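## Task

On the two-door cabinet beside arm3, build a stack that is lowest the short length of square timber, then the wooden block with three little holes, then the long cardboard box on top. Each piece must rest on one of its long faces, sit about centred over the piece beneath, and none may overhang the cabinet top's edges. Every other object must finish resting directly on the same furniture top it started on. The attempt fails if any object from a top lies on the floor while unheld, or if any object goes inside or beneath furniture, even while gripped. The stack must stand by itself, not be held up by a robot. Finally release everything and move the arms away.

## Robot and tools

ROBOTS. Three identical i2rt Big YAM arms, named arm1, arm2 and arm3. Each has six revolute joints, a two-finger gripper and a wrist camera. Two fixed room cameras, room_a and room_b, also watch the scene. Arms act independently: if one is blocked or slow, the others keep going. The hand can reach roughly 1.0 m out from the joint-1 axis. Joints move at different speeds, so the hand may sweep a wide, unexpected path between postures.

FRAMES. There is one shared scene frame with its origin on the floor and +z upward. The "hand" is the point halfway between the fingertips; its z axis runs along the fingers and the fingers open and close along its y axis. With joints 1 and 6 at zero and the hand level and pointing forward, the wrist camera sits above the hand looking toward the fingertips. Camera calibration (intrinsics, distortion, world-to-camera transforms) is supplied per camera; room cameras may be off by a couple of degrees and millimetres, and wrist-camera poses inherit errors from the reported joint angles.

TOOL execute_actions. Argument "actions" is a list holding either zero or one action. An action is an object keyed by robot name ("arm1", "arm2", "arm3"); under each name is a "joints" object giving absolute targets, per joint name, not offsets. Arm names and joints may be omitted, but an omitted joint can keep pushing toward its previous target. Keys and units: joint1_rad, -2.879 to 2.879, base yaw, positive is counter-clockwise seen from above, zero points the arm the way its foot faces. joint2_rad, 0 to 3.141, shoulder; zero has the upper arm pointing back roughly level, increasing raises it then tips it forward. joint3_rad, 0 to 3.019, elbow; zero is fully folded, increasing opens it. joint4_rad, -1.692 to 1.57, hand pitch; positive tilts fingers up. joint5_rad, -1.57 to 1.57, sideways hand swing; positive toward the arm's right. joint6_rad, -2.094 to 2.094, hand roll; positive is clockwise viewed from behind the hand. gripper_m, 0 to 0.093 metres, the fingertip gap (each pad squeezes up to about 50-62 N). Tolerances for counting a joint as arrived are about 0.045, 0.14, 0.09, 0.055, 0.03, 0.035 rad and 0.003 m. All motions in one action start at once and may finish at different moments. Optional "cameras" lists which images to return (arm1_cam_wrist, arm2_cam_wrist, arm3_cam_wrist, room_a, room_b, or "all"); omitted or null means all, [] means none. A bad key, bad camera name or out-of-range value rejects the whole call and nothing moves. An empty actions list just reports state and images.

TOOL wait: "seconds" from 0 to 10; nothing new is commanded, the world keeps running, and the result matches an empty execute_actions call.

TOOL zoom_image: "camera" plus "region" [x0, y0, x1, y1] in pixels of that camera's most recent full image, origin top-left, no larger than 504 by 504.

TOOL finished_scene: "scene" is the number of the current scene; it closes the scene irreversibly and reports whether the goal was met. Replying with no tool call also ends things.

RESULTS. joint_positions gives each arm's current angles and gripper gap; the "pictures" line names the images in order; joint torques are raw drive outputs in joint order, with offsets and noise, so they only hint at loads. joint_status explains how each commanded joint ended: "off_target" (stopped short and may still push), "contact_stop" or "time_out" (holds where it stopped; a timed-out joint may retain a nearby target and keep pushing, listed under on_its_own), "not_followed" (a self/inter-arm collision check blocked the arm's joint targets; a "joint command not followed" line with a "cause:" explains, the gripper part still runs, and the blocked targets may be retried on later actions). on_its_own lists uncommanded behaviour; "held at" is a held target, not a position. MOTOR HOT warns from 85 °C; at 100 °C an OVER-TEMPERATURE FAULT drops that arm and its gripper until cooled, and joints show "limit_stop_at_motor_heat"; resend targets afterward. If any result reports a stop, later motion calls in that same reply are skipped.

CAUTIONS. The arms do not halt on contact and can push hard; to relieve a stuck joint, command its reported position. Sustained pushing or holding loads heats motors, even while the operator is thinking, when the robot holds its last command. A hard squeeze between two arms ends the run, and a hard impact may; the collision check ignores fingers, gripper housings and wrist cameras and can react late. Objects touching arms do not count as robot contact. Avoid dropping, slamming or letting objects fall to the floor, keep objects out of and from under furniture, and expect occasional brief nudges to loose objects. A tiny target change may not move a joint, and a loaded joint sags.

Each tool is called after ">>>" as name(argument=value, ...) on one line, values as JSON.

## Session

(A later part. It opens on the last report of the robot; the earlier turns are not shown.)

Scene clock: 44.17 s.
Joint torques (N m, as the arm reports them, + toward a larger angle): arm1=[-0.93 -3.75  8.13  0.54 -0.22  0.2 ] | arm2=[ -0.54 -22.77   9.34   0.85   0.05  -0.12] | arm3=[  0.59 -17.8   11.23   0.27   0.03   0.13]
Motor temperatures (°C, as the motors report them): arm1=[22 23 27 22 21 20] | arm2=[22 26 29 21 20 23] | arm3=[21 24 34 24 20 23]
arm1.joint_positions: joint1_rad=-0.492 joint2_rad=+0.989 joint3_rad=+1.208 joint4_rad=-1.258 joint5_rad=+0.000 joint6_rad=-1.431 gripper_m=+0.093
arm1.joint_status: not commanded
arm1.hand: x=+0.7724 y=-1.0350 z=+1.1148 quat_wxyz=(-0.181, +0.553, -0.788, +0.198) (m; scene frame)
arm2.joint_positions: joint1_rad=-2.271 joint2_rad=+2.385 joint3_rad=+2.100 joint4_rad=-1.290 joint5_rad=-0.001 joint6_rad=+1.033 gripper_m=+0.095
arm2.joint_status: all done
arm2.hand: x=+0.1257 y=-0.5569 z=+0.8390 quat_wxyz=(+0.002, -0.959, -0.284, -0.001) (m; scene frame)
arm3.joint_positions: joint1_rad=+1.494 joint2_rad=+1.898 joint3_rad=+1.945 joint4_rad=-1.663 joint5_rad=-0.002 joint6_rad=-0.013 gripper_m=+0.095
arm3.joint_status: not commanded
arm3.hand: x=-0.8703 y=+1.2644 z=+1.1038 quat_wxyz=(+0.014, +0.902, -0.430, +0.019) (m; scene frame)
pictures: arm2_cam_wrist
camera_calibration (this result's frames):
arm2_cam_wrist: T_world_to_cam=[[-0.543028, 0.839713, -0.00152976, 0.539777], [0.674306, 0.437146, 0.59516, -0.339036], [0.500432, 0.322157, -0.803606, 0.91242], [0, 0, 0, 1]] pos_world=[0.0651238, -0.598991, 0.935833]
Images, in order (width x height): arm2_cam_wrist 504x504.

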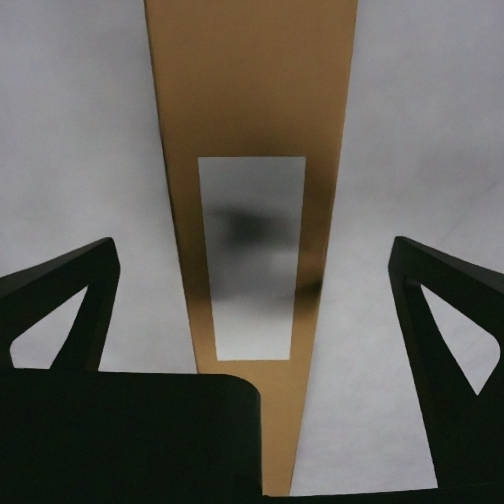

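>>> execute_actions(actions=[{"arm2":{"joints":{"gripper_m":0}}}], cameras=[])

>>> execute_actions(actions=[{"arm2":{"joints":{"joint2_rad":2.12,"joint3_rad":2.0,"joint4_rad":-1.41}}}], cameras=[])

>>> execute_actions(actions=[{"arm2":{"joints":{"joint1_rad":0.64,"joint6_rad":-0.8}}}], cameras=["arm2_cam_wrist","room_a","room_b"])

Scene clock: 47.40 s.
Joint torques (N m, as the arm reports them, + toward a larger angle): arm1=[-0.92 -3.87  8.18  0.57 -0.21  0.2 ] | arm2=[ -0.58 -22.81   9.35   0.83   0.05  -0.11] | arm3=[  0.6  -17.75  11.21   0.25   0.03   0.11]
Motor temperatures (°C, as the motors report them): arm1=[22 23 27 22 21 20] | arm2=[22 27 29 21 20 23] | arm3=[21 24 34 24 20 23]
arm1.joint_positions: joint1_rad=-0.492 joint2_rad=+0.989 joint3_rad=+1.208 joint4_rad=-1.258 joint5_rad=+0.000 joint6_rad=-1.431 gripper_m=+0.093
arm1.joint_status: not commanded
arm1.hand: x=+0.7724 y=-1.0350 z=+1.1148 quat_wxyz=(-0.181, +0.553, -0.788, +0.198) (m; scene frame)
arm2.joint_positions: joint1_rad=-2.271 joint2_rad=+2.385 joint3_rad=+2.100 joint4_rad=-1.290 joint5_rad=-0.001 joint6_rad=+1.033 gripper_m=+0.047
arm2.joint_status: gripper_m off_target (ended at +0.047, target +0.000)
arm2.hand: x=+0.1257 y=-0.5569 z=+0.8390 quat_wxyz=(+0.002, -0.959, -0.285, -0.001) (m; scene frame)
arm3.joint_positions: joint1_rad=+1.494 joint2_rad=+1.898 joint3_rad=+1.945 joint4_rad=-1.663 joint5_rad=-0.002 joint6_rad=-0.013 gripper_m=+0.095
arm3.joint_status: not commanded
arm3.hand: x=-0.8703 y=+1.2644 z=+1.1038 quat_wxyz=(+0.014, +0.902, -0.430, +0.019) (m; scene frame)
pictures: none
No camera images: the call's "cameras" was empty. Leave "cameras" out to get every camera's image.

Scene clock: 48.60 s.
Joint torques (N m, as the arm reports them, + toward a larger angle): arm1=[-0.96 -3.84  8.14  0.56 -0.21  0.2 ] | arm2=[ -0.55 -19.39  10.48   0.26   0.05  -0.12] | arm3=[  0.57 -17.75  11.24   0.28   0.03   0.12]
Motor temperatures (°C, as the motors report them): arm1=[22 23 27 22 21 20] | arm2=[22 27 29 21 20 23] | arm3=[21 24 34 24 20 23]
arm1.joint_positions: joint1_rad=-0.492 joint2_rad=+0.989 joint3_rad=+1.208 joint4_rad=-1.258 joint5_rad=+0.000 joint6_rad=-1.431 gripper_m=+0.093
arm1.joint_status: not commanded
arm1.hand: x=+0.7724 y=-1.0350 z=+1.1148 quat_wxyz=(-0.181, +0.553, -0.788, +0.198) (m; scene frame)
arm2.joint_positions: joint1_rad=-2.271 joint2_rad=+2.100 joint3_rad=+1.981 joint4_rad=-1.402 joint5_rad=-0.001 joint6_rad=+1.033 gripper_m=+0.047
arm2.joint_status: all done
arm2.hand: x=+0.1239 y=-0.5104 z=+0.9834 quat_wxyz=(-0.024, -0.958, -0.285, +0.006) (m; scene frame)
arm3.joint_positions: joint1_rad=+1.494 joint2_rad=+1.898 joint3_rad=+1.945 joint4_rad=-1.663 joint5_rad=-0.002 joint6_rad=-0.013 gripper_m=+0.095
arm3.joint_status: not commanded
arm3.hand: x=-0.8703 y=+1.2644 z=+1.1038 quat_wxyz=(+0.014, +0.902, -0.430, +0.019) (m; scene frame)
pictures: none
No camera images: the call's "cameras" was empty. Leave "cameras" out to get every camera's image.

Scene clock: 51.37 s.
Joint torques (N m, as the arm reports them, + toward a larger angle): arm1=[-0.87 -3.74  8.12  0.55 -0.22  0.2 ] | arm2=[ -0.51 -20.24  10.48   0.25  -0.03  -0.12] | arm3=[  0.62 -17.81  11.23   0.25   0.03   0.12]
Motor temperatures (°C, as the motors report them): arm1=[22 23 27 22 21 20] | arm2=[22 27 29 21 20 23] | arm3=[21 24 34 24 20 23]
arm1.joint_positions: joint1_rad=-0.492 joint2_rad=+0.989 joint3_rad=+1.208 joint4_rad=-1.258 joint5_rad=+0.000 joint6_rad=-1.431 gripper_m=+0.093
arm1.joint_status: not commanded
arm1.hand: x=+0.7724 y=-1.0350 z=+1.1148 quat_wxyz=(-0.181, +0.553, -0.788, +0.198) (m; scene frame)
arm2.joint_positions: joint1_rad=+0.642 joint2_rad=+2.113 joint3_rad=+1.981 joint4_rad=-1.402 joint5_rad=-0.002 joint6_rad=-0.787 gripper_m=+0.047
arm2.joint_status: all done
arm2.hand: x=+0.2225 y=+0.8033 z=+0.9746 quat_wxyz=(-0.017, +0.884, -0.467, -0.006) (m; scene frame)
arm3.joint_positions: joint1_rad=+1.494 joint2_rad=+1.898 joint3_rad=+1.945 joint4_rad=-1.663 joint5_rad=-0.002 joint6_rad=-0.013 gripper_m=+0.095
arm3.joint_status: not commanded
arm3.hand: x=-0.8703 y=+1.2644 z=+1.1038 quat_wxyz=(+0.014, +0.902, -0.430, +0.019) (m; scene frame)
pictures: arm2_cam_wrist, room_a, room_b
camera_calibration (this result's frames):
arm2_cam_wrist: T_world_to_cam=[[0.827861, 0.56058, 0.0198884, -0.651205], [0.45084, -0.686057, 0.571024, -0.104094], [0.33375, -0.463762, -0.820692, 1.21983], [0, 0, 0, 1]] pos_world=[0.17892, 0.859349, 1.07349]
Images, in order (width x height): arm2_cam_wrist 504x504, room_a 504x504, room_b 504x504.

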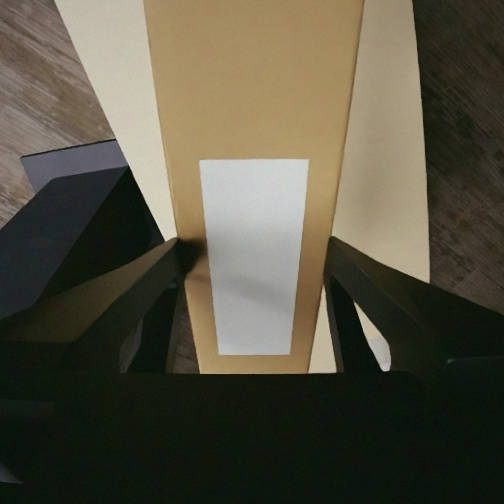

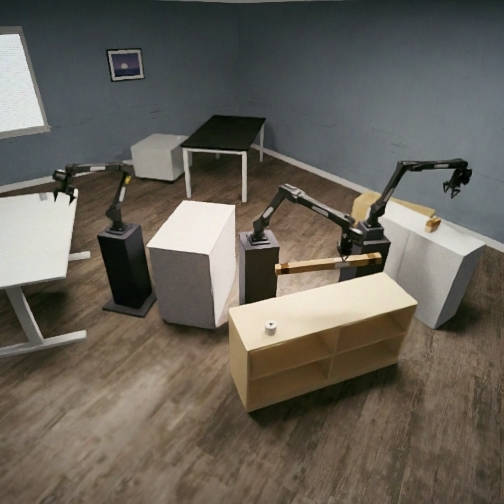

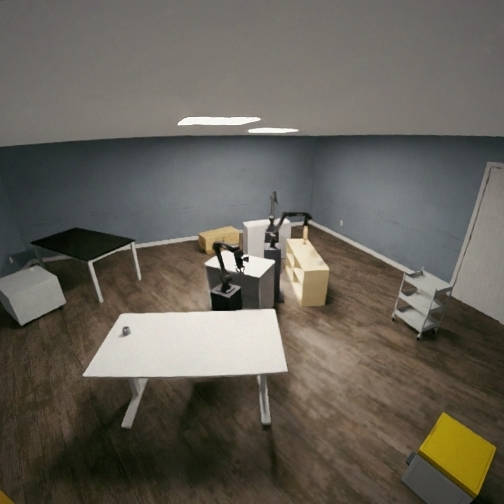

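>>> execute_actions(actions=[{"arm2":{"joints":{"joint2_rad":2.4,"joint3_rad":1.84,"joint4_rad":-1.0,"joint6_rad":-0.95}}}], cameras=["arm2_cam_wrist","room_a"])

>>> zoom_image(camera="room_a", region=[230, 220, 430, 350])

Scene clock: 54.40 s.
Joint torques (N m, as the arm reports them, + toward a larger angle): arm1=[-0.77 -3.82  8.16  0.55 -0.22  0.2 ] | arm2=[ -0.45 -23.95   9.71   0.69  -0.04  -0.13] | arm3=[  0.52 -17.92  11.24   0.24   0.03   0.12]
Motor temperatures (°C, as the motors report them): arm1=[22 22 27 22 21 20] | arm2=[22 27 29 21 20 23] | arm3=[21 24 34 24 20 23]
arm1.joint_positions: joint1_rad=-0.492 joint2_rad=+0.989 joint3_rad=+1.208 joint4_rad=-1.258 joint5_rad=+0.000 joint6_rad=-1.431 gripper_m=+0.093
arm1.joint_status: not commanded
arm1.hand: x=+0.7724 y=-1.0350 z=+1.1148 quat_wxyz=(-0.181, +0.553, -0.788, +0.198) (m; scene frame)
arm2.joint_positions: joint1_rad=+0.642 joint2_rad=+2.426 joint3_rad=+1.806 joint4_rad=-1.008 joint5_rad=-0.002 joint6_rad=-0.936 gripper_m=+0.047
arm2.joint_status: all done
arm2.hand: x=+0.2199 y=+0.7894 z=+0.7110 quat_wxyz=(+0.028, +0.916, -0.400, +0.005) (m; scene frame)
arm3.joint_positions: joint1_rad=+1.494 joint2_rad=+1.898 joint3_rad=+1.945 joint4_rad=-1.663 joint5_rad=-0.002 joint6_rad=-0.013 gripper_m=+0.095
arm3.joint_status: not commanded
arm3.hand: x=-0.8703 y=+1.2644 z=+1.1038 quat_wxyz=(+0.014, +0.902, -0.430, +0.019) (m; scene frame)
pictures: arm2_cam_wrist, room_a
camera_calibration (this result's frames):
arm2_cam_wrist: T_world_to_cam=[[0.735081, 0.676027, -0.0514214, -0.656107], [0.555096, -0.556567, 0.618144, -0.120542], [0.389262, -0.482929, -0.784381, 0.975069], [0, 0, 0, 1]] pos_world=[0.169646, 0.847346, 0.8056]
Images, in order (width x height): arm2_cam_wrist 504x504, room_a 504x504.

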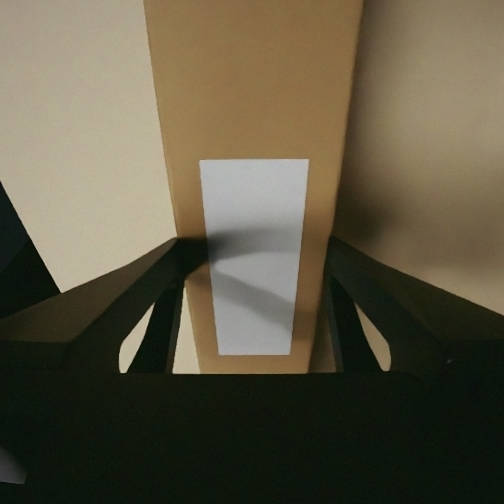

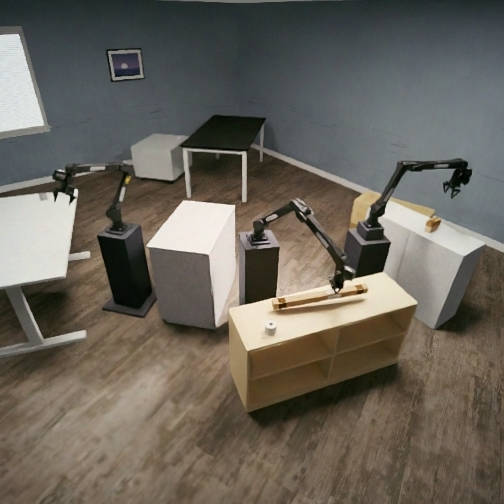

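Region (230, 220, 430, 350) of room_a's 504x504 image, scaled by 2.520, with more detail than that image has; it fills the top 328 rows of this view, and the rest is white.

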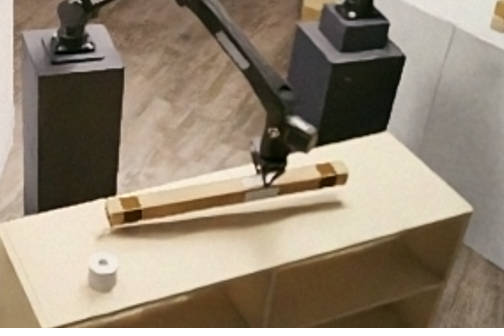

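>>> execute_actions(actions=[{"arm2":{"joints":{"joint1_rad":0.78,"joint2_rad":2.49,"joint3_rad":1.86,"joint4_rad":-0.9,"joint6_rad":-0.81}}}], cameras=["room_a"])

>>> zoom_image(camera="room_a", region=[230, 220, 430, 350])

Scene clock: 58.23 s.
Joint torques (N m, as the arm reports them, + toward a larger angle): arm1=[-0.91 -3.81  8.16  0.57 -0.21  0.2 ] | arm2=[ -0.44 -20.64  10.18   0.88  -0.09   0.09] | arm3=[  0.62 -17.85  11.23   0.23   0.03   0.12]
Motor temperatures (°C, as the motors report them): arm1=[22 22 27 22 21 20] | arm2=[22 28 29 21 20 23] | arm3=[21 24 35 24 20 23]
arm1.joint_positions: joint1_rad=-0.492 joint2_rad=+0.989 joint3_rad=+1.208 joint4_rad=-1.258 joint5_rad=+0.000 joint6_rad=-1.431 gripper_m=+0.093
arm1.joint_status: not commanded
arm1.hand: x=+0.7724 y=-1.0350 z=+1.1148 quat_wxyz=(-0.181, +0.553, -0.788, +0.198) (m; scene frame)
arm2.joint_positions: joint1_rad=+0.781 joint2_rad=+2.469 joint3_rad=+1.820 joint4_rad=-0.910 joint5_rad=-0.001 joint6_rad=-0.824 gripper_m=+0.047
arm2.joint_status: all done
arm2.hand: x=+0.1318 y=+0.8187 z=+0.6872 quat_wxyz=(-0.005, +0.922, -0.388, -0.002) (m; scene frame)
arm3.joint_positions: joint1_rad=+1.494 joint2_rad=+1.898 joint3_rad=+1.945 joint4_rad=-1.663 joint5_rad=-0.002 joint6_rad=-0.013 gripper_m=+0.095
arm3.joint_status: not commanded
arm3.hand: x=-0.8703 y=+1.2644 z=+1.1038 quat_wxyz=(+0.014, +0.902, -0.430, +0.019) (m; scene frame)
pictures: room_a
Images, in order (width x height): room_a 504x504.

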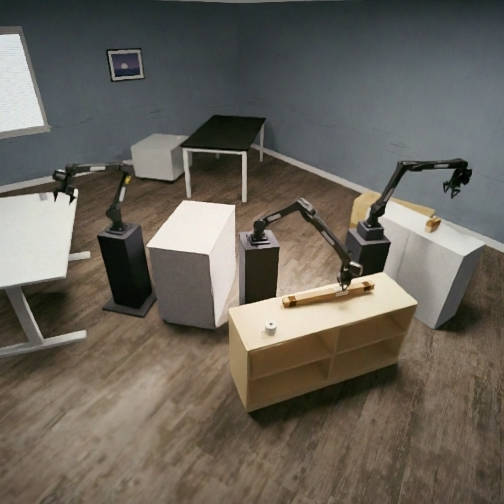

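Region (230, 220, 430, 350) of room_a's 504x504 image, scaled by 2.520, with more detail than that image has; it fills the top 328 rows of this view, and the rest is white.

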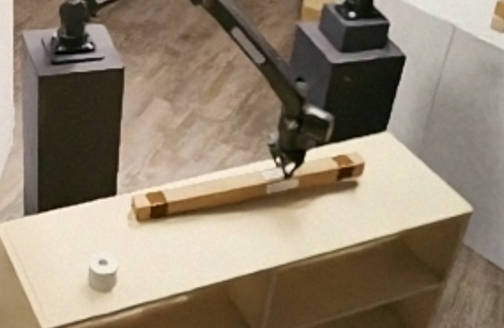

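>>> execute_actions(actions=[{"arm2":{"joints":{"gripper_m":0.093,"joint2_rad":2.47}}}], cameras=[])

>>> execute_actions(actions=[{"arm2":{"joints":{"joint2_rad":2.3,"joint3_rad":1.94,"joint4_rad":-1.17}},"arm3":{"joints":{"joint1_rad":0.3,"joint6_rad":0.71}}}], cameras=[])

>>> execute_actions(actions=[{"arm2":{"joints":{"joint1_rad":-1.8,"joint2_rad":1.2,"joint3_rad":1.3}}}], cameras=[])

>>> execute_actions(actions=[{"arm3":{"joints":{"joint1_rad":-0.834,"joint2_rad":2.385,"joint3_rad":2.15,"joint4_rad":-1.29}}}], cameras=["arm3_cam_wrist","room_a"])

Scene clock: 62.40 s.
Joint torques (N m, as the arm reports them, + toward a larger angle): arm1=[-0.86 -3.78  8.14  0.56 -0.21  0.19] | arm2=[ -0.37 -22.16  10.18   0.86  -0.09   0.09] | arm3=[  0.58 -17.78  11.23   0.24   0.03   0.12]
Motor temperatures (°C, as the motors report them): arm1=[22 22 27 22 21 20] | arm2=[22 28 29 21 20 23] | arm3=[21 24 35 24 20 23]
arm1.joint_positions: joint1_rad=-0.492 joint2_rad=+0.989 joint3_rad=+1.208 joint4_rad=-1.258 joint5_rad=+0.000 joint6_rad=-1.431 gripper_m=+0.093
arm1.joint_status: not commanded
arm1.hand: x=+0.7724 y=-1.0350 z=+1.1148 quat_wxyz=(-0.181, +0.553, -0.788, +0.198) (m; scene frame)
arm2.joint_positions: joint1_rad=+0.781 joint2_rad=+2.469 joint3_rad=+1.820 joint4_rad=-0.910 joint5_rad=-0.001 joint6_rad=-0.823 gripper_m=+0.093
arm2.joint_status: all done
arm2.hand: x=+0.1318 y=+0.8187 z=+0.6872 quat_wxyz=(-0.005, +0.921, -0.388, -0.002) (m; scene frame)
arm3.joint_positions: joint1_rad=+1.494 joint2_rad=+1.898 joint3_rad=+1.945 joint4_rad=-1.663 joint5_rad=-0.002 joint6_rad=-0.013 gripper_m=+0.095
arm3.joint_status: not commanded
arm3.hand: x=-0.8703 y=+1.2644 z=+1.1038 quat_wxyz=(+0.014, +0.902, -0.430, +0.019) (m; scene frame)
pictures: none
No camera images: the call's "cameras" was empty. Leave "cameras" out to get every camera's image.

Scene clock: 64.20 s.
Joint torques (N m, as the arm reports them, + toward a larger angle): arm1=[-0.87 -3.86  8.13  0.57 -0.21  0.19] | arm2=[ -0.36 -20.69  10.27   0.25  -0.09   0.09] | arm3=[  0.52 -18.26  11.12   0.19  -0.03   0.18]
Motor temperatures (°C, as the motors report them): arm1=[22 22 27 22 21 20] | arm2=[22 28 29 21 20 23] | arm3=[21 24 35 24 20 23]
arm1.joint_positions: joint1_rad=-0.492 joint2_rad=+0.989 joint3_rad=+1.208 joint4_rad=-1.258 joint5_rad=+0.000 joint6_rad=-1.431 gripper_m=+0.093
arm1.joint_status: not commanded
arm1.hand: x=+0.7724 y=-1.0350 z=+1.1148 quat_wxyz=(-0.181, +0.553, -0.788, +0.198) (m; scene frame)
arm2.joint_positions: joint1_rad=+0.781 joint2_rad=+2.284 joint3_rad=+1.916 joint4_rad=-1.162 joint5_rad=-0.001 joint6_rad=-0.823 gripper_m=+0.093
arm2.joint_status: all done
arm2.hand: x=+0.1328 y=+0.8386 z=+0.8401 quat_wxyz=(-0.019, +0.921, -0.388, -0.007) (m; scene frame)
arm3.joint_positions: joint1_rad=+0.293 joint2_rad=+1.901 joint3_rad=+1.945 joint4_rad=-1.663 joint5_rad=+0.002 joint6_rad=+0.695 gripper_m=+0.095
arm3.joint_status: all done
arm3.hand: x=-0.2180 y=+1.3079 z=+1.0983 quat_wxyz=(+0.018, +0.171, -0.985, +0.021) (m; scene frame)
pictures: none
No camera images: the call's "cameras" was empty. Leave "cameras" out to get every camera's image.

Scene clock: 66.47 s.
Joint torques (N m, as the arm reports them, + toward a larger angle): arm1=[-0.98 -3.81  8.14  0.56 -0.21  0.2 ] | arm2=[-0.44 -9.01  9.7   0.97 -0.18  0.1 ] | arm3=[  0.63 -18.11  11.22   0.21  -0.05   0.15]
Motor temperatures (°C, as the motors report them): arm1=[22 22 27 22 21 20] | arm2=[22 28 29 21 20 23] | arm3=[21 24 35 24 20 23]
arm1.joint_positions: joint1_rad=-0.492 joint2_rad=+0.989 joint3_rad=+1.208 joint4_rad=-1.258 joint5_rad=+0.000 joint6_rad=-1.431 gripper_m=+0.093
arm1.joint_status: not commanded
arm1.hand: x=+0.7724 y=-1.0350 z=+1.1148 quat_wxyz=(-0.181, +0.553, -0.788, +0.198) (m; scene frame)
arm2.joint_positions: joint1_rad=-1.800 joint2_rad=+1.203 joint3_rad=+1.302 joint4_rad=-1.163 joint5_rad=+0.002 joint6_rad=-0.821 gripper_m=+0.093
arm2.joint_status: all done
arm2.hand: x=+0.3163 y=-0.2396 z=+1.1821 quat_wxyz=(-0.147, -0.116, -0.961, +0.203) (m; scene frame)
arm3.joint_positions: joint1_rad=+0.293 joint2_rad=+1.901 joint3_rad=+1.945 joint4_rad=-1.663 joint5_rad=+0.002 joint6_rad=+0.695 gripper_m=+0.095
arm3.joint_status: not commanded
arm3.hand: x=-0.2180 y=+1.3079 z=+1.0983 quat_wxyz=(+0.018, +0.170, -0.985, +0.021) (m; scene frame)
pictures: none
No camera images: the call's "cameras" was empty. Leave "cameras" out to get every camera's image.

Scene clock: 68.77 s.
Joint torques (N m, as the arm reports them, + toward a larger angle): arm1=[-0.9  -3.85  8.13  0.55 -0.21  0.2 ] | arm2=[-0.23 -9.15  9.67  0.97 -0.18  0.1 ] | arm3=[ -0.7  -26.38   8.34   0.71  -0.01   0.11]
Motor temperatures (°C, as the motors report them): arm1=[22 22 27 22 21 20] | arm2=[22 27 29 21 20 23] | arm3=[21 25 35 24 20 23]
arm1.joint_positions: joint1_rad=-0.492 joint2_rad=+0.989 joint3_rad=+1.208 joint4_rad=-1.258 joint5_rad=+0.000 joint6_rad=-1.431 gripper_m=+0.093
arm1.joint_status: not commanded
arm1.hand: x=+0.7724 y=-1.0350 z=+1.1148 quat_wxyz=(-0.181, +0.553, -0.788, +0.198) (m; scene frame)
arm2.joint_positions: joint1_rad=-1.800 joint2_rad=+1.203 joint3_rad=+1.302 joint4_rad=-1.163 joint5_rad=+0.002 joint6_rad=-0.821 gripper_m=+0.093
arm2.joint_status: not commanded
arm2.hand: x=+0.3163 y=-0.2396 z=+1.1821 quat_wxyz=(-0.147, -0.116, -0.961, +0.203) (m; scene frame)
arm3.joint_positions: joint1_rad=-0.831 joint2_rad=+2.418 joint3_rad=+2.133 joint4_rad=-1.295 joint5_rad=+0.001 joint6_rad=+0.698 gripper_m=+0.095
arm3.joint_status: all done
arm3.hand: x=+0.1980 y=+0.7463 z=+0.8381 quat_wxyz=(+0.006, -0.382, -0.924, +0.005) (m; scene frame)
pictures: arm3_cam_wrist, room_a
camera_calibration (this result's frames):
arm3_cam_wrist: T_world_to_cam=[[-0.71401, -0.69992, 0.0173791, 0.650105], [-0.55344, 0.579437, 0.598296, -0.816122], [-0.428829, 0.417571, -0.801087, 0.570743], [0, 0, 0, 1]] pos_world=[0.257258, 0.689587, 0.934199]
Images, in order (width x height): arm3_cam_wrist 504x504, room_a 504x504.

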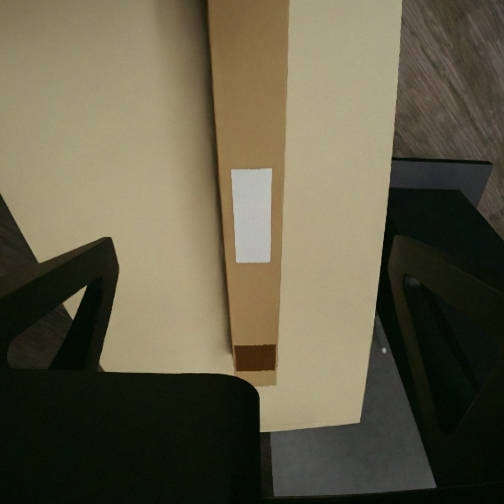

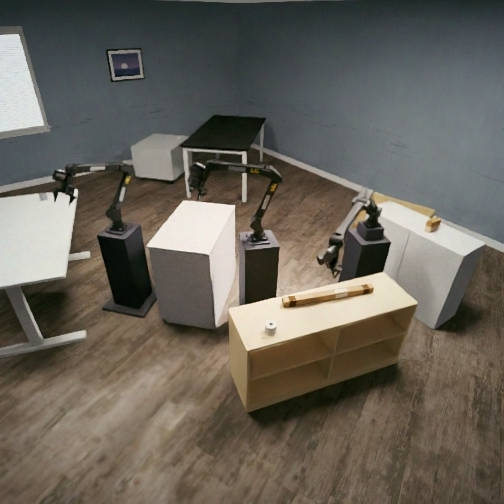

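>>> execute_actions(actions=[{"arm3":{"joints":{"joint1_rad":-0.863,"joint2_rad":2.72,"joint3_rad":2.36,"joint4_rad":-1.16,"joint6_rad":0.67}}}], cameras=["arm3_cam_wrist","room_a"])

>>> zoom_image(camera="room_a", region=[230, 220, 430, 350])

Scene clock: 72.07 s.
Joint torques (N m, as the arm reports them, + toward a larger angle): arm1=[-0.86 -3.83  8.14  0.56 -0.21  0.2 ] | arm2=[-0.22 -9.09  9.69  0.97 -0.18  0.1 ] | arm3=[ -0.27 -28.62   9.2    0.78   0.    -0.16]
Motor temperatures (°C, as the motors report them): arm1=[22 22 28 22 21 20] | arm2=[22 27 29 21 20 23] | arm3=[21 25 34 24 20 23]
arm1.joint_positions: joint1_rad=-0.492 joint2_rad=+0.989 joint3_rad=+1.208 joint4_rad=-1.258 joint5_rad=+0.000 joint6_rad=-1.431 gripper_m=+0.093
arm1.joint_status: not commanded
arm1.hand: x=+0.7724 y=-1.0350 z=+1.1148 quat_wxyz=(-0.181, +0.553, -0.788, +0.198) (m; scene frame)
arm2.joint_positions: joint1_rad=-1.800 joint2_rad=+1.203 joint3_rad=+1.302 joint4_rad=-1.163 joint5_rad=+0.002 joint6_rad=-0.821 gripper_m=+0.093
arm2.joint_status: not commanded
arm2.hand: x=+0.3163 y=-0.2396 z=+1.1821 quat_wxyz=(-0.147, -0.116, -0.961, +0.203) (m; scene frame)
arm3.joint_positions: joint1_rad=-0.863 joint2_rad=+2.757 joint3_rad=+2.324 joint4_rad=-1.168 joint5_rad=+0.001 joint6_rad=+0.685 gripper_m=+0.095
arm3.joint_status: all done
arm3.hand: x=+0.2172 y=+0.7203 z=+0.6648 quat_wxyz=(+0.016, -0.391, -0.920, +0.008) (m; scene frame)
pictures: arm3_cam_wrist, room_a
camera_calibration (this result's frames):
arm3_cam_wrist: T_world_to_cam=[[-0.726537, -0.686429, 0.0309835, 0.632576], [-0.52967, 0.588203, 0.611119, -0.706689], [-0.437714, 0.427589, -0.790932, 0.438909], [0, 0, 0, 1]] pos_world=[0.277394, 0.662222, 0.759419]
Images, in order (width x height): arm3_cam_wrist 504x504, room_a 504x504.

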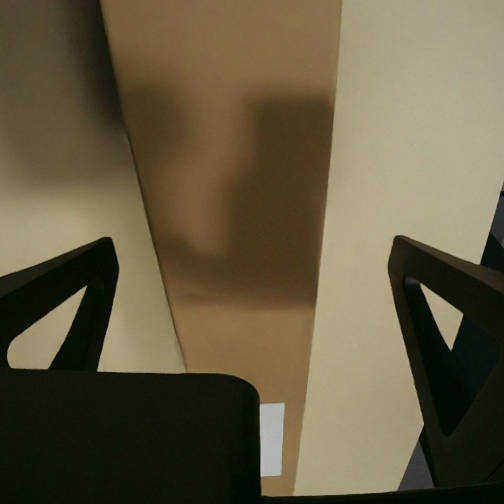

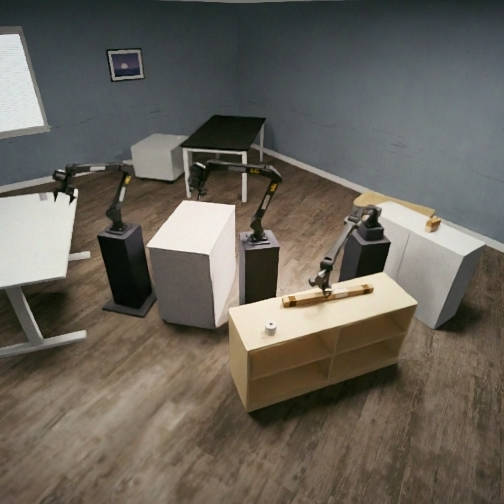

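Region (230, 220, 430, 350) of room_a's 504x504 image, scaled by 2.520, with more detail than that image has; it fills the top 328 rows of this view, and the rest is white.

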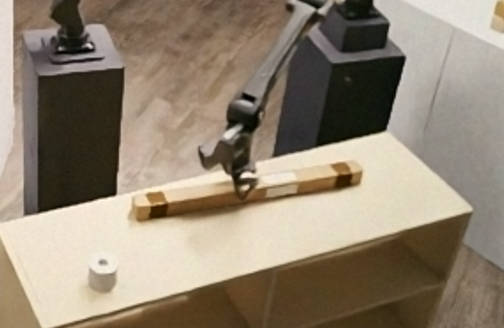

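>>> execute_actions(actions=[{"arm3":{"joints":{"gripper_m":0}}}], cameras=[])

>>> execute_actions(actions=[{"arm3":{"joints":{"joint2_rad":1.92,"joint3_rad":1.85,"joint4_rad":-1.5,"joint6_rad":1.275}}}], cameras=[])

>>> execute_actions(actions=[{"arm3":{"joints":{"joint1_rad":1.538}}}], cameras=[])

>>> execute_actions(actions=[{"arm3":{"joints":{"joint3_rad":1.61,"joint4_rad":-1.24}}}], cameras=["arm3_cam_wrist","room_a"])

>>> zoom_image(camera="room_a", region=[340, 150, 500, 290])

Scene clock: 78.33 s.
Joint torques (N m, as the arm reports them, + toward a larger angle): arm1=[-0.86 -3.71  8.12  0.55 -0.21  0.19] | arm2=[-0.21 -9.11  9.7   0.97 -0.19  0.1 ] | arm3=[ -0.24 -28.23   9.25   0.79   0.    -0.15]
Motor temperatures (°C, as the motors report them): arm1=[22 22 28 22 21 20] | arm2=[22 26 29 21 20 23] | arm3=[21 27 34 24 20 23]
arm1.joint_positions: joint1_rad=-0.492 joint2_rad=+0.989 joint3_rad=+1.208 joint4_rad=-1.258 joint5_rad=+0.000 joint6_rad=-1.431 gripper_m=+0.093
arm1.joint_status: not commanded
arm1.hand: x=+0.7724 y=-1.0350 z=+1.1148 quat_wxyz=(-0.181, +0.553, -0.788, +0.198) (m; scene frame)
arm2.joint_positions: joint1_rad=-1.800 joint2_rad=+1.203 joint3_rad=+1.302 joint4_rad=-1.163 joint5_rad=+0.002 joint6_rad=-0.821 gripper_m=+0.093
arm2.joint_status: not commanded
arm2.hand: x=+0.3163 y=-0.2396 z=+1.1821 quat_wxyz=(-0.147, -0.116, -0.961, +0.203) (m; scene frame)
arm3.joint_positions: joint1_rad=-0.863 joint2_rad=+2.757 joint3_rad=+2.324 joint4_rad=-1.168 joint5_rad=+0.001 joint6_rad=+0.683 gripper_m=+0.049
arm3.joint_status: gripper_m off_target (ended at +0.049, target +0.000)
arm3.hand: x=+0.2172 y=+0.7204 z=+0.6648 quat_wxyz=(+0.016, -0.390, -0.921, +0.008) (m; scene frame)
pictures: none
No camera images: the call's "cameras" was empty. Leave "cameras" out to get every camera's image.

Scene clock: 80.03 s.
Joint torques (N m, as the arm reports them, + toward a larger angle): arm1=[-0.96 -3.89  8.15  0.57 -0.22  0.2 ] | arm2=[-0.25 -9.14  9.69  0.97 -0.18  0.11] | arm3=[ -0.17 -18.06   7.73   0.03   0.04   0.15]
Motor temperatures (°C, as the motors report them): arm1=[22 22 28 22 21 20] | arm2=[22 26 29 21 20 23] | arm3=[21 27 34 24 20 23]
arm1.joint_positions: joint1_rad=-0.492 joint2_rad=+0.989 joint3_rad=+1.208 joint4_rad=-1.258 joint5_rad=+0.000 joint6_rad=-1.431 gripper_m=+0.093
arm1.joint_status: not commanded
arm1.hand: x=+0.7724 y=-1.0350 z=+1.1148 quat_wxyz=(-0.181, +0.553, -0.788, +0.198) (m; scene frame)
arm2.joint_positions: joint1_rad=-1.800 joint2_rad=+1.203 joint3_rad=+1.302 joint4_rad=-1.163 joint5_rad=+0.002 joint6_rad=-0.821 gripper_m=+0.093
arm2.joint_status: not commanded
arm2.hand: x=+0.3163 y=-0.2396 z=+1.1821 quat_wxyz=(-0.147, -0.116, -0.961, +0.203) (m; scene frame)
arm3.joint_positions: joint1_rad=-0.863 joint2_rad=+1.916 joint3_rad=+1.847 joint4_rad=-1.487 joint5_rad=+0.001 joint6_rad=+1.260 gripper_m=+0.049
arm3.joint_status: all done
arm3.hand: x=+0.0815 y=+0.7386 z=+1.0536 quat_wxyz=(-0.006, -0.636, -0.772, +0.000) (m; scene frame)
pictures: none
No camera images: the call's "cameras" was empty. Leave "cameras" out to get every camera's image.

Scene clock: 82.50 s.
Joint torques (N m, as the arm reports them, + toward a larger angle): arm1=[-0.82 -3.68  8.13  0.55 -0.21  0.2 ] | arm2=[-0.21 -9.13  9.68  0.98 -0.18  0.1 ] | arm3=[  0.19 -18.73   7.74   0.05   0.08   0.13]
Motor temperatures (°C, as the motors report them): arm1=[22 22 28 22 21 20] | arm2=[22 26 29 21 20 23] | arm3=[21 27 33 24 20 23]
arm1.joint_positions: joint1_rad=-0.492 joint2_rad=+0.989 joint3_rad=+1.208 joint4_rad=-1.258 joint5_rad=+0.000 joint6_rad=-1.431 gripper_m=+0.093
arm1.joint_status: not commanded
arm1.hand: x=+0.7724 y=-1.0350 z=+1.1148 quat_wxyz=(-0.181, +0.553, -0.788, +0.198) (m; scene frame)
arm2.joint_positions: joint1_rad=-1.800 joint2_rad=+1.203 joint3_rad=+1.302 joint4_rad=-1.163 joint5_rad=+0.002 joint6_rad=-0.821 gripper_m=+0.093
arm2.joint_status: not commanded
arm2.hand: x=+0.3163 y=-0.2396 z=+1.1821 quat_wxyz=(-0.147, -0.116, -0.961, +0.203) (m; scene frame)
arm3.joint_positions: joint1_rad=+1.542 joint2_rad=+1.927 joint3_rad=+1.847 joint4_rad=-1.487 joint5_rad=-0.001 joint6_rad=+1.261 gripper_m=+0.049
arm3.joint_status: all done
arm3.hand: x=-0.9062 y=+1.2623 z=+1.0498 quat_wxyz=(+0.004, +0.491, -0.871, -0.001) (m; scene frame)
pictures: none
No camera images: the call's "cameras" was empty. Leave "cameras" out to get every camera's image.

Scene clock: 83.50 s.
Joint torques (N m, as the arm reports them, + toward a larger angle): arm1=[-0.88 -3.84  8.18  0.55 -0.21  0.2 ] | arm2=[-0.25 -9.16  9.68  0.98 -0.19  0.1 ] | arm3=[ -0.15 -18.6    7.71   1.11   0.08   0.14]
Motor temperatures (°C, as the motors report them): arm1=[22 22 28 22 21 20] | arm2=[22 26 29 21 20 23] | arm3=[21 27 33 24 20 23]
arm1.joint_positions: joint1_rad=-0.492 joint2_rad=+0.989 joint3_rad=+1.208 joint4_rad=-1.258 joint5_rad=+0.000 joint6_rad=-1.431 gripper_m=+0.093
arm1.joint_status: not commanded
arm1.hand: x=+0.7724 y=-1.0350 z=+1.1148 quat_wxyz=(-0.181, +0.553, -0.788, +0.198) (m; scene frame)
arm2.joint_positions: joint1_rad=-1.800 joint2_rad=+1.203 joint3_rad=+1.302 joint4_rad=-1.163 joint5_rad=+0.002 joint6_rad=-0.821 gripper_m=+0.093
arm2.joint_status: not commanded
arm2.hand: x=+0.3163 y=-0.2396 z=+1.1821 quat_wxyz=(-0.147, -0.116, -0.961, +0.203) (m; scene frame)
arm3.joint_positions: joint1_rad=+1.542 joint2_rad=+1.927 joint3_rad=+1.602 joint4_rad=-1.256 joint5_rad=-0.001 joint6_rad=+1.261 gripper_m=+0.049
arm3.joint_status: all done
arm3.hand: x=-0.8921 y=+1.2451 z=+0.9584 quat_wxyz=(+0.003, +0.491, -0.871, +0.006) (m; scene frame)
pictures: arm3_cam_wrist, room_a
camera_calibration (this result's frames):
arm3_cam_wrist: T_world_to_cam=[[0.849323, -0.527768, 0.0105653, 1.40564], [-0.427016, -0.675145, 0.601529, -0.108626], [-0.310334, -0.515404, -0.798781, 1.25649], [0, 0, 0, 1]] pos_world=[-0.850296, 1.31611, 1.05415]
Images, in order (width x height): arm3_cam_wrist 504x504, room_a 504x504.

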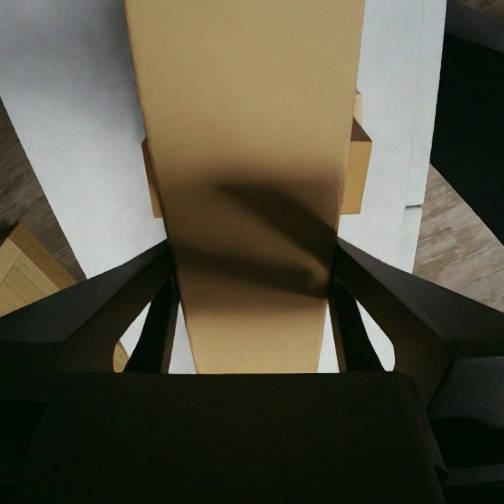

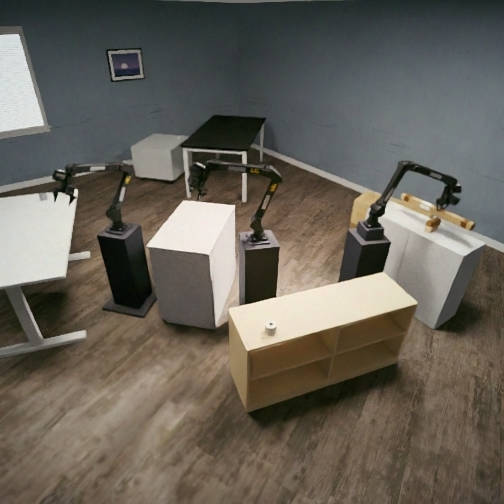

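Region (340, 150, 500, 290) of room_a's 504x504 image, scaled by 3.150, with more detail than that image has; it fills the top 441 rows of this view, and the rest is white.

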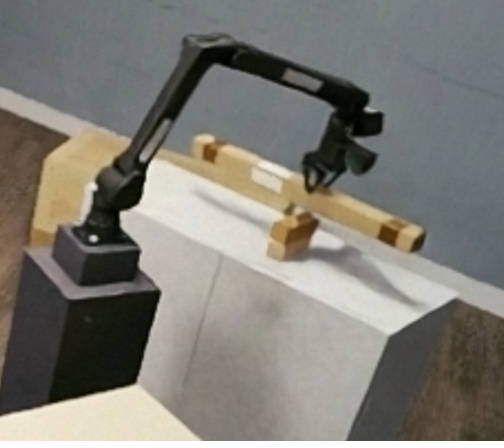

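Good. Lower 0.068.

>>> execute_actions(actions=[{"arm3":{"joints":{"joint2_rad":1.99,"joint3_rad":1.52,"joint4_rad":-1.09}}}], cameras=["arm3_cam_wrist","room_a"])

>>> zoom_image(camera="room_a", region=[340, 150, 500, 290])

Scene clock: 85.73 s.
Joint torques (N m, as the arm reports them, + toward a larger angle): arm1=[-0.88 -3.83  8.16  0.53 -0.21  0.2 ] | arm2=[-0.23 -9.14  9.69  0.98 -0.18  0.1 ] | arm3=[ -0.03 -16.12   6.4    1.83   0.19   0.11]
Motor temperatures (°C, as the motors report them): arm1=[22 22 28 22 21 20] | arm2=[22 26 29 21 20 23] | arm3=[21 26 33 24 20 23]
arm1.joint_positions: joint1_rad=-0.492 joint2_rad=+0.989 joint3_rad=+1.208 joint4_rad=-1.258 joint5_rad=+0.000 joint6_rad=-1.431 gripper_m=+0.093
arm1.joint_status: not commanded
arm1.hand: x=+0.7724 y=-1.0350 z=+1.1148 quat_wxyz=(-0.181, +0.553, -0.788, +0.198) (m; scene frame)
arm2.joint_positions: joint1_rad=-1.800 joint2_rad=+1.203 joint3_rad=+1.302 joint4_rad=-1.163 joint5_rad=+0.002 joint6_rad=-0.821 gripper_m=+0.093
arm2.joint_status: not commanded
arm2.hand: x=+0.3163 y=-0.2396 z=+1.1821 quat_wxyz=(-0.147, -0.116, -0.961, +0.203) (m; scene frame)
arm3.joint_positions: joint1_rad=+1.541 joint2_rad=+1.969 joint3_rad=+1.526 joint4_rad=-1.123 joint5_rad=-0.004 joint6_rad=+1.263 gripper_m=+0.049
arm3.joint_status: all done
arm3.hand: x=-0.8927 y=+1.2455 z=+0.9084 quat_wxyz=(+0.006, +0.489, -0.872, -0.002) (m; scene frame)
pictures: arm3_cam_wrist, room_a
camera_calibration (this result's frames):
arm3_cam_wrist: T_world_to_cam=[[0.847882, -0.53016, -0.00514692, 1.4228], [-0.421541, -0.679993, 0.599927, -0.0661163], [-0.321557, -0.506498, -0.800038, 1.19659], [0, 0, 0, 1]] pos_world=[-0.849469, 1.31542, 1.0043]
Images, in order (width x height): arm3_cam_wrist 504x504, room_a 504x504.

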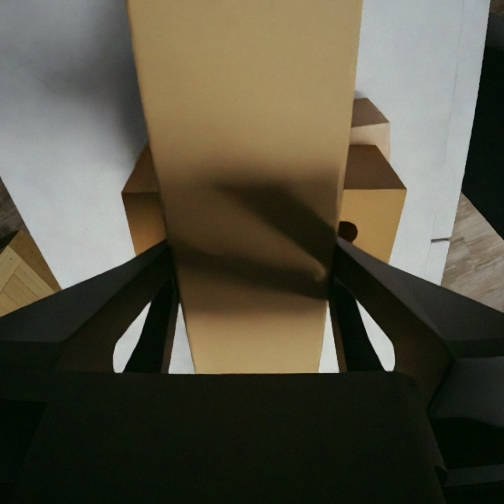

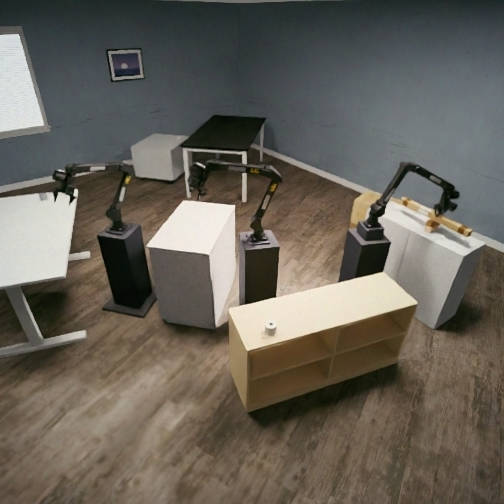

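Region (340, 150, 500, 290) of room_a's 504x504 image, scaled by 3.150, with more detail than that image has; it fills the top 441 rows of this view, and the rest is white.

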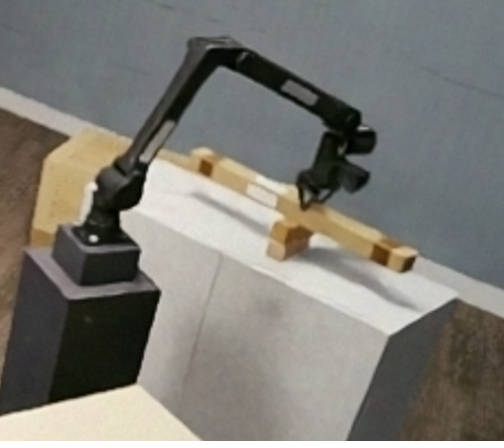

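Contact.

>>> execute_actions(actions=[{"arm3":{"joints":{"gripper_m":0.093,"joint2_rad":1.965,"joint3_rad":1.53,"joint4_rad":-1.125}}}], cameras=[])

>>> execute_actions(actions=[{"arm3":{"joints":{"joint2_rad":1.9,"joint3_rad":1.8,"joint4_rad":-1.42}}}], cameras=["arm3_cam_wrist","room_a"])

>>> zoom_image(camera="room_a", region=[340, 150, 500, 290])

Scene clock: 87.63 s.
Joint torques (N m, as the arm reports them, + toward a larger angle): arm1=[-0.83 -3.84  8.16  0.53 -0.21  0.21] | arm2=[-0.17 -9.13  9.68  0.95 -0.18  0.1 ] | arm3=[ -0.12 -18.02   7.33   0.4    0.18   0.11]
Motor temperatures (°C, as the motors report them): arm1=[22 22 28 22 21 20] | arm2=[22 26 29 21 20 23] | arm3=[21 26 33 24 20 23]
arm1.joint_positions: joint1_rad=-0.492 joint2_rad=+0.989 joint3_rad=+1.208 joint4_rad=-1.258 joint5_rad=+0.000 joint6_rad=-1.431 gripper_m=+0.093
arm1.joint_status: not commanded
arm1.hand: x=+0.7724 y=-1.0350 z=+1.1148 quat_wxyz=(-0.181, +0.553, -0.788, +0.198) (m; scene frame)
arm2.joint_positions: joint1_rad=-1.800 joint2_rad=+1.203 joint3_rad=+1.302 joint4_rad=-1.163 joint5_rad=+0.002 joint6_rad=-0.821 gripper_m=+0.093
arm2.joint_status: not commanded
arm2.hand: x=+0.3163 y=-0.2396 z=+1.1821 quat_wxyz=(-0.147, -0.116, -0.961, +0.203) (m; scene frame)
arm3.joint_positions: joint1_rad=+1.541 joint2_rad=+1.968 joint3_rad=+1.526 joint4_rad=-1.123 joint5_rad=-0.003 joint6_rad=+1.263 gripper_m=+0.093
arm3.joint_status: all done
arm3.hand: x=-0.8924 y=+1.2453 z=+0.9083 quat_wxyz=(+0.006, +0.489, -0.872, -0.002) (m; scene frame)
pictures: none
No camera images: the call's "cameras" was empty. Leave "cameras" out to get every camera's image.

Scene clock: 89.03 s.
Joint torques (N m, as the arm reports them, + toward a larger angle): arm1=[-0.87 -3.83  8.13  0.54 -0.21  0.2 ] | arm2=[-0.24 -9.13  9.67  0.98 -0.18  0.1 ] | arm3=[ -0.05 -18.61  10.52   0.     0.17   0.11]
Motor temperatures (°C, as the motors report them): arm1=[22 22 28 22 21 20] | arm2=[22 26 29 21 20 23] | arm3=[21 26 33 24 20 23]
arm1.joint_positions: joint1_rad=-0.492 joint2_rad=+0.989 joint3_rad=+1.208 joint4_rad=-1.258 joint5_rad=+0.000 joint6_rad=-1.431 gripper_m=+0.093
arm1.joint_status: not commanded
arm1.hand: x=+0.7724 y=-1.0350 z=+1.1148 quat_wxyz=(-0.181, +0.553, -0.788, +0.198) (m; scene frame)
arm2.joint_positions: joint1_rad=-1.800 joint2_rad=+1.203 joint3_rad=+1.302 joint4_rad=-1.163 joint5_rad=+0.002 joint6_rad=-0.821 gripper_m=+0.093
arm2.joint_status: not commanded
arm2.hand: x=+0.3163 y=-0.2396 z=+1.1821 quat_wxyz=(-0.147, -0.116, -0.961, +0.203) (m; scene frame)
arm3.joint_positions: joint1_rad=+1.541 joint2_rad=+1.907 joint3_rad=+1.754 joint4_rad=-1.406 joint5_rad=-0.003 joint6_rad=+1.263 gripper_m=+0.093
arm3.joint_status: all done
arm3.hand: x=-0.9008 y=+1.2562 z=+1.0257 quat_wxyz=(+0.006, +0.489, -0.872, -0.004) (m; scene frame)
pictures: arm3_cam_wrist, room_a
camera_calibration (this result's frames):
arm3_cam_wrist: T_world_to_cam=[[0.847633, -0.530485, -0.0101391, 1.44125], [-0.419904, -0.682378, 0.598365, -0.126574], [-0.324342, -0.502937, -0.80116, 1.28744], [0, 0, 0, 1]] pos_world=[-0.857226, 1.32569, 1.1218]
Images, in order (width x height): arm3_cam_wrist 504x504, room_a 504x504.

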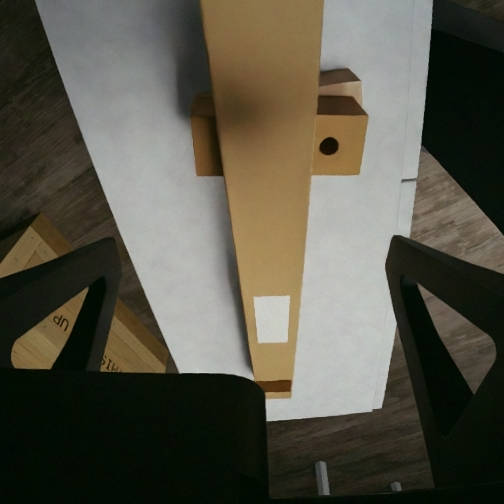

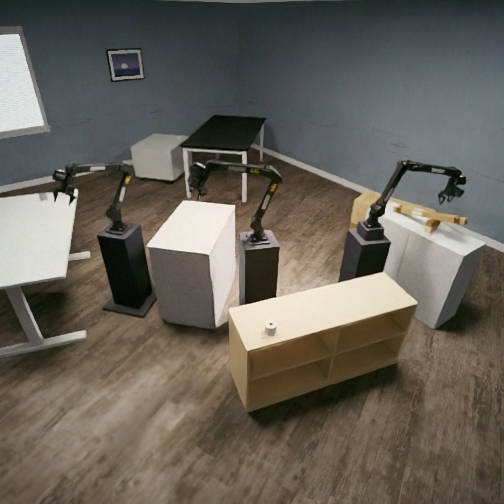

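Region (340, 150, 500, 290) of room_a's 504x504 image, scaled by 3.150, with more detail than that image has; it fills the top 441 rows of this view, and the rest is white.

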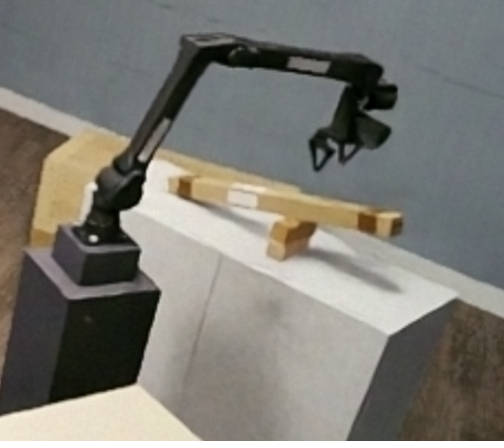

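>>> execute_actions(actions=[{"arm3":{"joints":{"joint1_rad":1.79,"joint2_rad":1.88,"joint3_rad":1.58,"joint4_rad":-1.26,"joint5_rad":0.26,"joint6_rad":1.52}}}], cameras=["arm3_cam_wrist"])

Scene clock: 93.00 s.
Joint torques (N m, as the arm reports them, + toward a larger angle): arm1=[-0.87 -3.8   8.14  0.54 -0.21  0.2 ] | arm2=[-0.27 -9.19  9.67  0.98 -0.18  0.1 ] | arm3=[  0.77 -18.66   7.44   1.07   0.33   0.15]
Motor temperatures (°C, as the motors report them): arm1=[22 22 28 22 21 20] | arm2=[22 25 29 21 20 23] | arm3=[21 26 33 24 20 23]
arm1.joint_positions: joint1_rad=-0.492 joint2_rad=+0.989 joint3_rad=+1.208 joint4_rad=-1.258 joint5_rad=+0.000 joint6_rad=-1.431 gripper_m=+0.093
arm1.joint_status: not commanded
arm1.hand: x=+0.7724 y=-1.0350 z=+1.1148 quat_wxyz=(-0.181, +0.553, -0.788, +0.198) (m; scene frame)
arm2.joint_positions: joint1_rad=-1.800 joint2_rad=+1.203 joint3_rad=+1.302 joint4_rad=-1.163 joint5_rad=+0.002 joint6_rad=-0.821 gripper_m=+0.093
arm2.joint_status: not commanded
arm2.hand: x=+0.3163 y=-0.2396 z=+1.1821 quat_wxyz=(-0.147, -0.116, -0.961, +0.203) (m; scene frame)
arm3.joint_positions: joint1_rad=+1.786 joint2_rad=+1.897 joint3_rad=+1.575 joint4_rad=-1.275 joint5_rad=+0.258 joint6_rad=+1.504 gripper_m=+0.093
arm3.joint_status: all done
arm3.hand: x=-0.9493 y=+1.1691 z=+0.9714 quat_wxyz=(-0.118, +0.488, -0.864, -0.043) (m; scene frame)
pictures: arm3_cam_wrist
camera_calibration (this result's frames):
arm3_cam_wrist: T_world_to_cam=[[0.847491, -0.529108, 0.0424598, 1.38281], [-0.504211, -0.77744, 0.375976, 0.073266], [-0.165922, -0.340045, -0.925656, 1.2653], [0, 0, 0, 1]] pos_world=[-0.925036, 1.21887, 1.08497]
Images, in order (width x height): arm3_cam_wrist 504x504.

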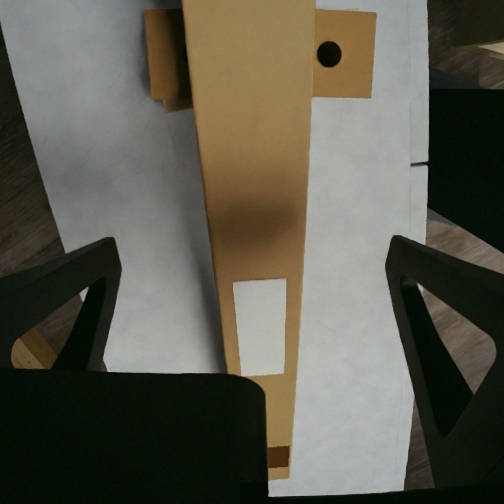

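Descend 0.09, q1 +0.025.

>>> execute_actions(actions=[{"arm3":{"joints":{"joint1_rad":1.815,"joint2_rad":1.98,"joint3_rad":1.47,"joint4_rad":-1.04}}}], cameras=["arm3_cam_wrist"])

Scene clock: 95.07 s.
Joint torques (N m, as the arm reports them, + toward a larger angle): arm1=[-0.93 -3.84  8.14  0.55 -0.21  0.19] | arm2=[-0.21 -9.15  9.69  0.98 -0.18  0.1 ] | arm3=[  0.04 -18.6    7.11   1.06   0.32   0.15]
Motor temperatures (°C, as the motors report them): arm1=[22 22 28 22 21 20] | arm2=[22 25 29 21 20 23] | arm3=[21 26 33 24 20 23]
arm1.joint_positions: joint1_rad=-0.492 joint2_rad=+0.989 joint3_rad=+1.208 joint4_rad=-1.258 joint5_rad=+0.000 joint6_rad=-1.431 gripper_m=+0.093
arm1.joint_status: not commanded
arm1.hand: x=+0.7724 y=-1.0350 z=+1.1148 quat_wxyz=(-0.181, +0.553, -0.788, +0.198) (m; scene frame)
arm2.joint_positions: joint1_rad=-1.800 joint2_rad=+1.203 joint3_rad=+1.302 joint4_rad=-1.163 joint5_rad=+0.002 joint6_rad=-0.821 gripper_m=+0.093
arm2.joint_status: not commanded
arm2.hand: x=+0.3163 y=-0.2396 z=+1.1821 quat_wxyz=(-0.147, -0.116, -0.961, +0.203) (m; scene frame)
arm3.joint_positions: joint1_rad=+1.812 joint2_rad=+1.994 joint3_rad=+1.462 joint4_rad=-1.055 joint5_rad=+0.258 joint6_rad=+1.505 gripper_m=+0.093
arm3.joint_status: all done
arm3.hand: x=-0.9598 y=+1.1578 z=+0.8789 quat_wxyz=(-0.115, +0.499, -0.858, -0.049) (m; scene frame)
pictures: arm3_cam_wrist
camera_calibration (this result's frames):
arm3_cam_wrist: T_world_to_cam=[[0.861024, -0.507538, 0.0322915, 1.3866], [-0.481041, -0.792177, 0.375573, 0.133608], [-0.165037, -0.338911, -0.92623, 1.17412], [0, 0, 0, 1]] pos_world=[-0.935852, 1.20751, 0.992546]
Images, in order (width x height): arm3_cam_wrist 504x504.

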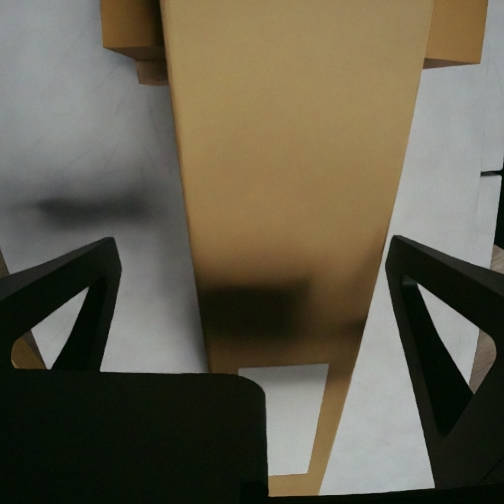

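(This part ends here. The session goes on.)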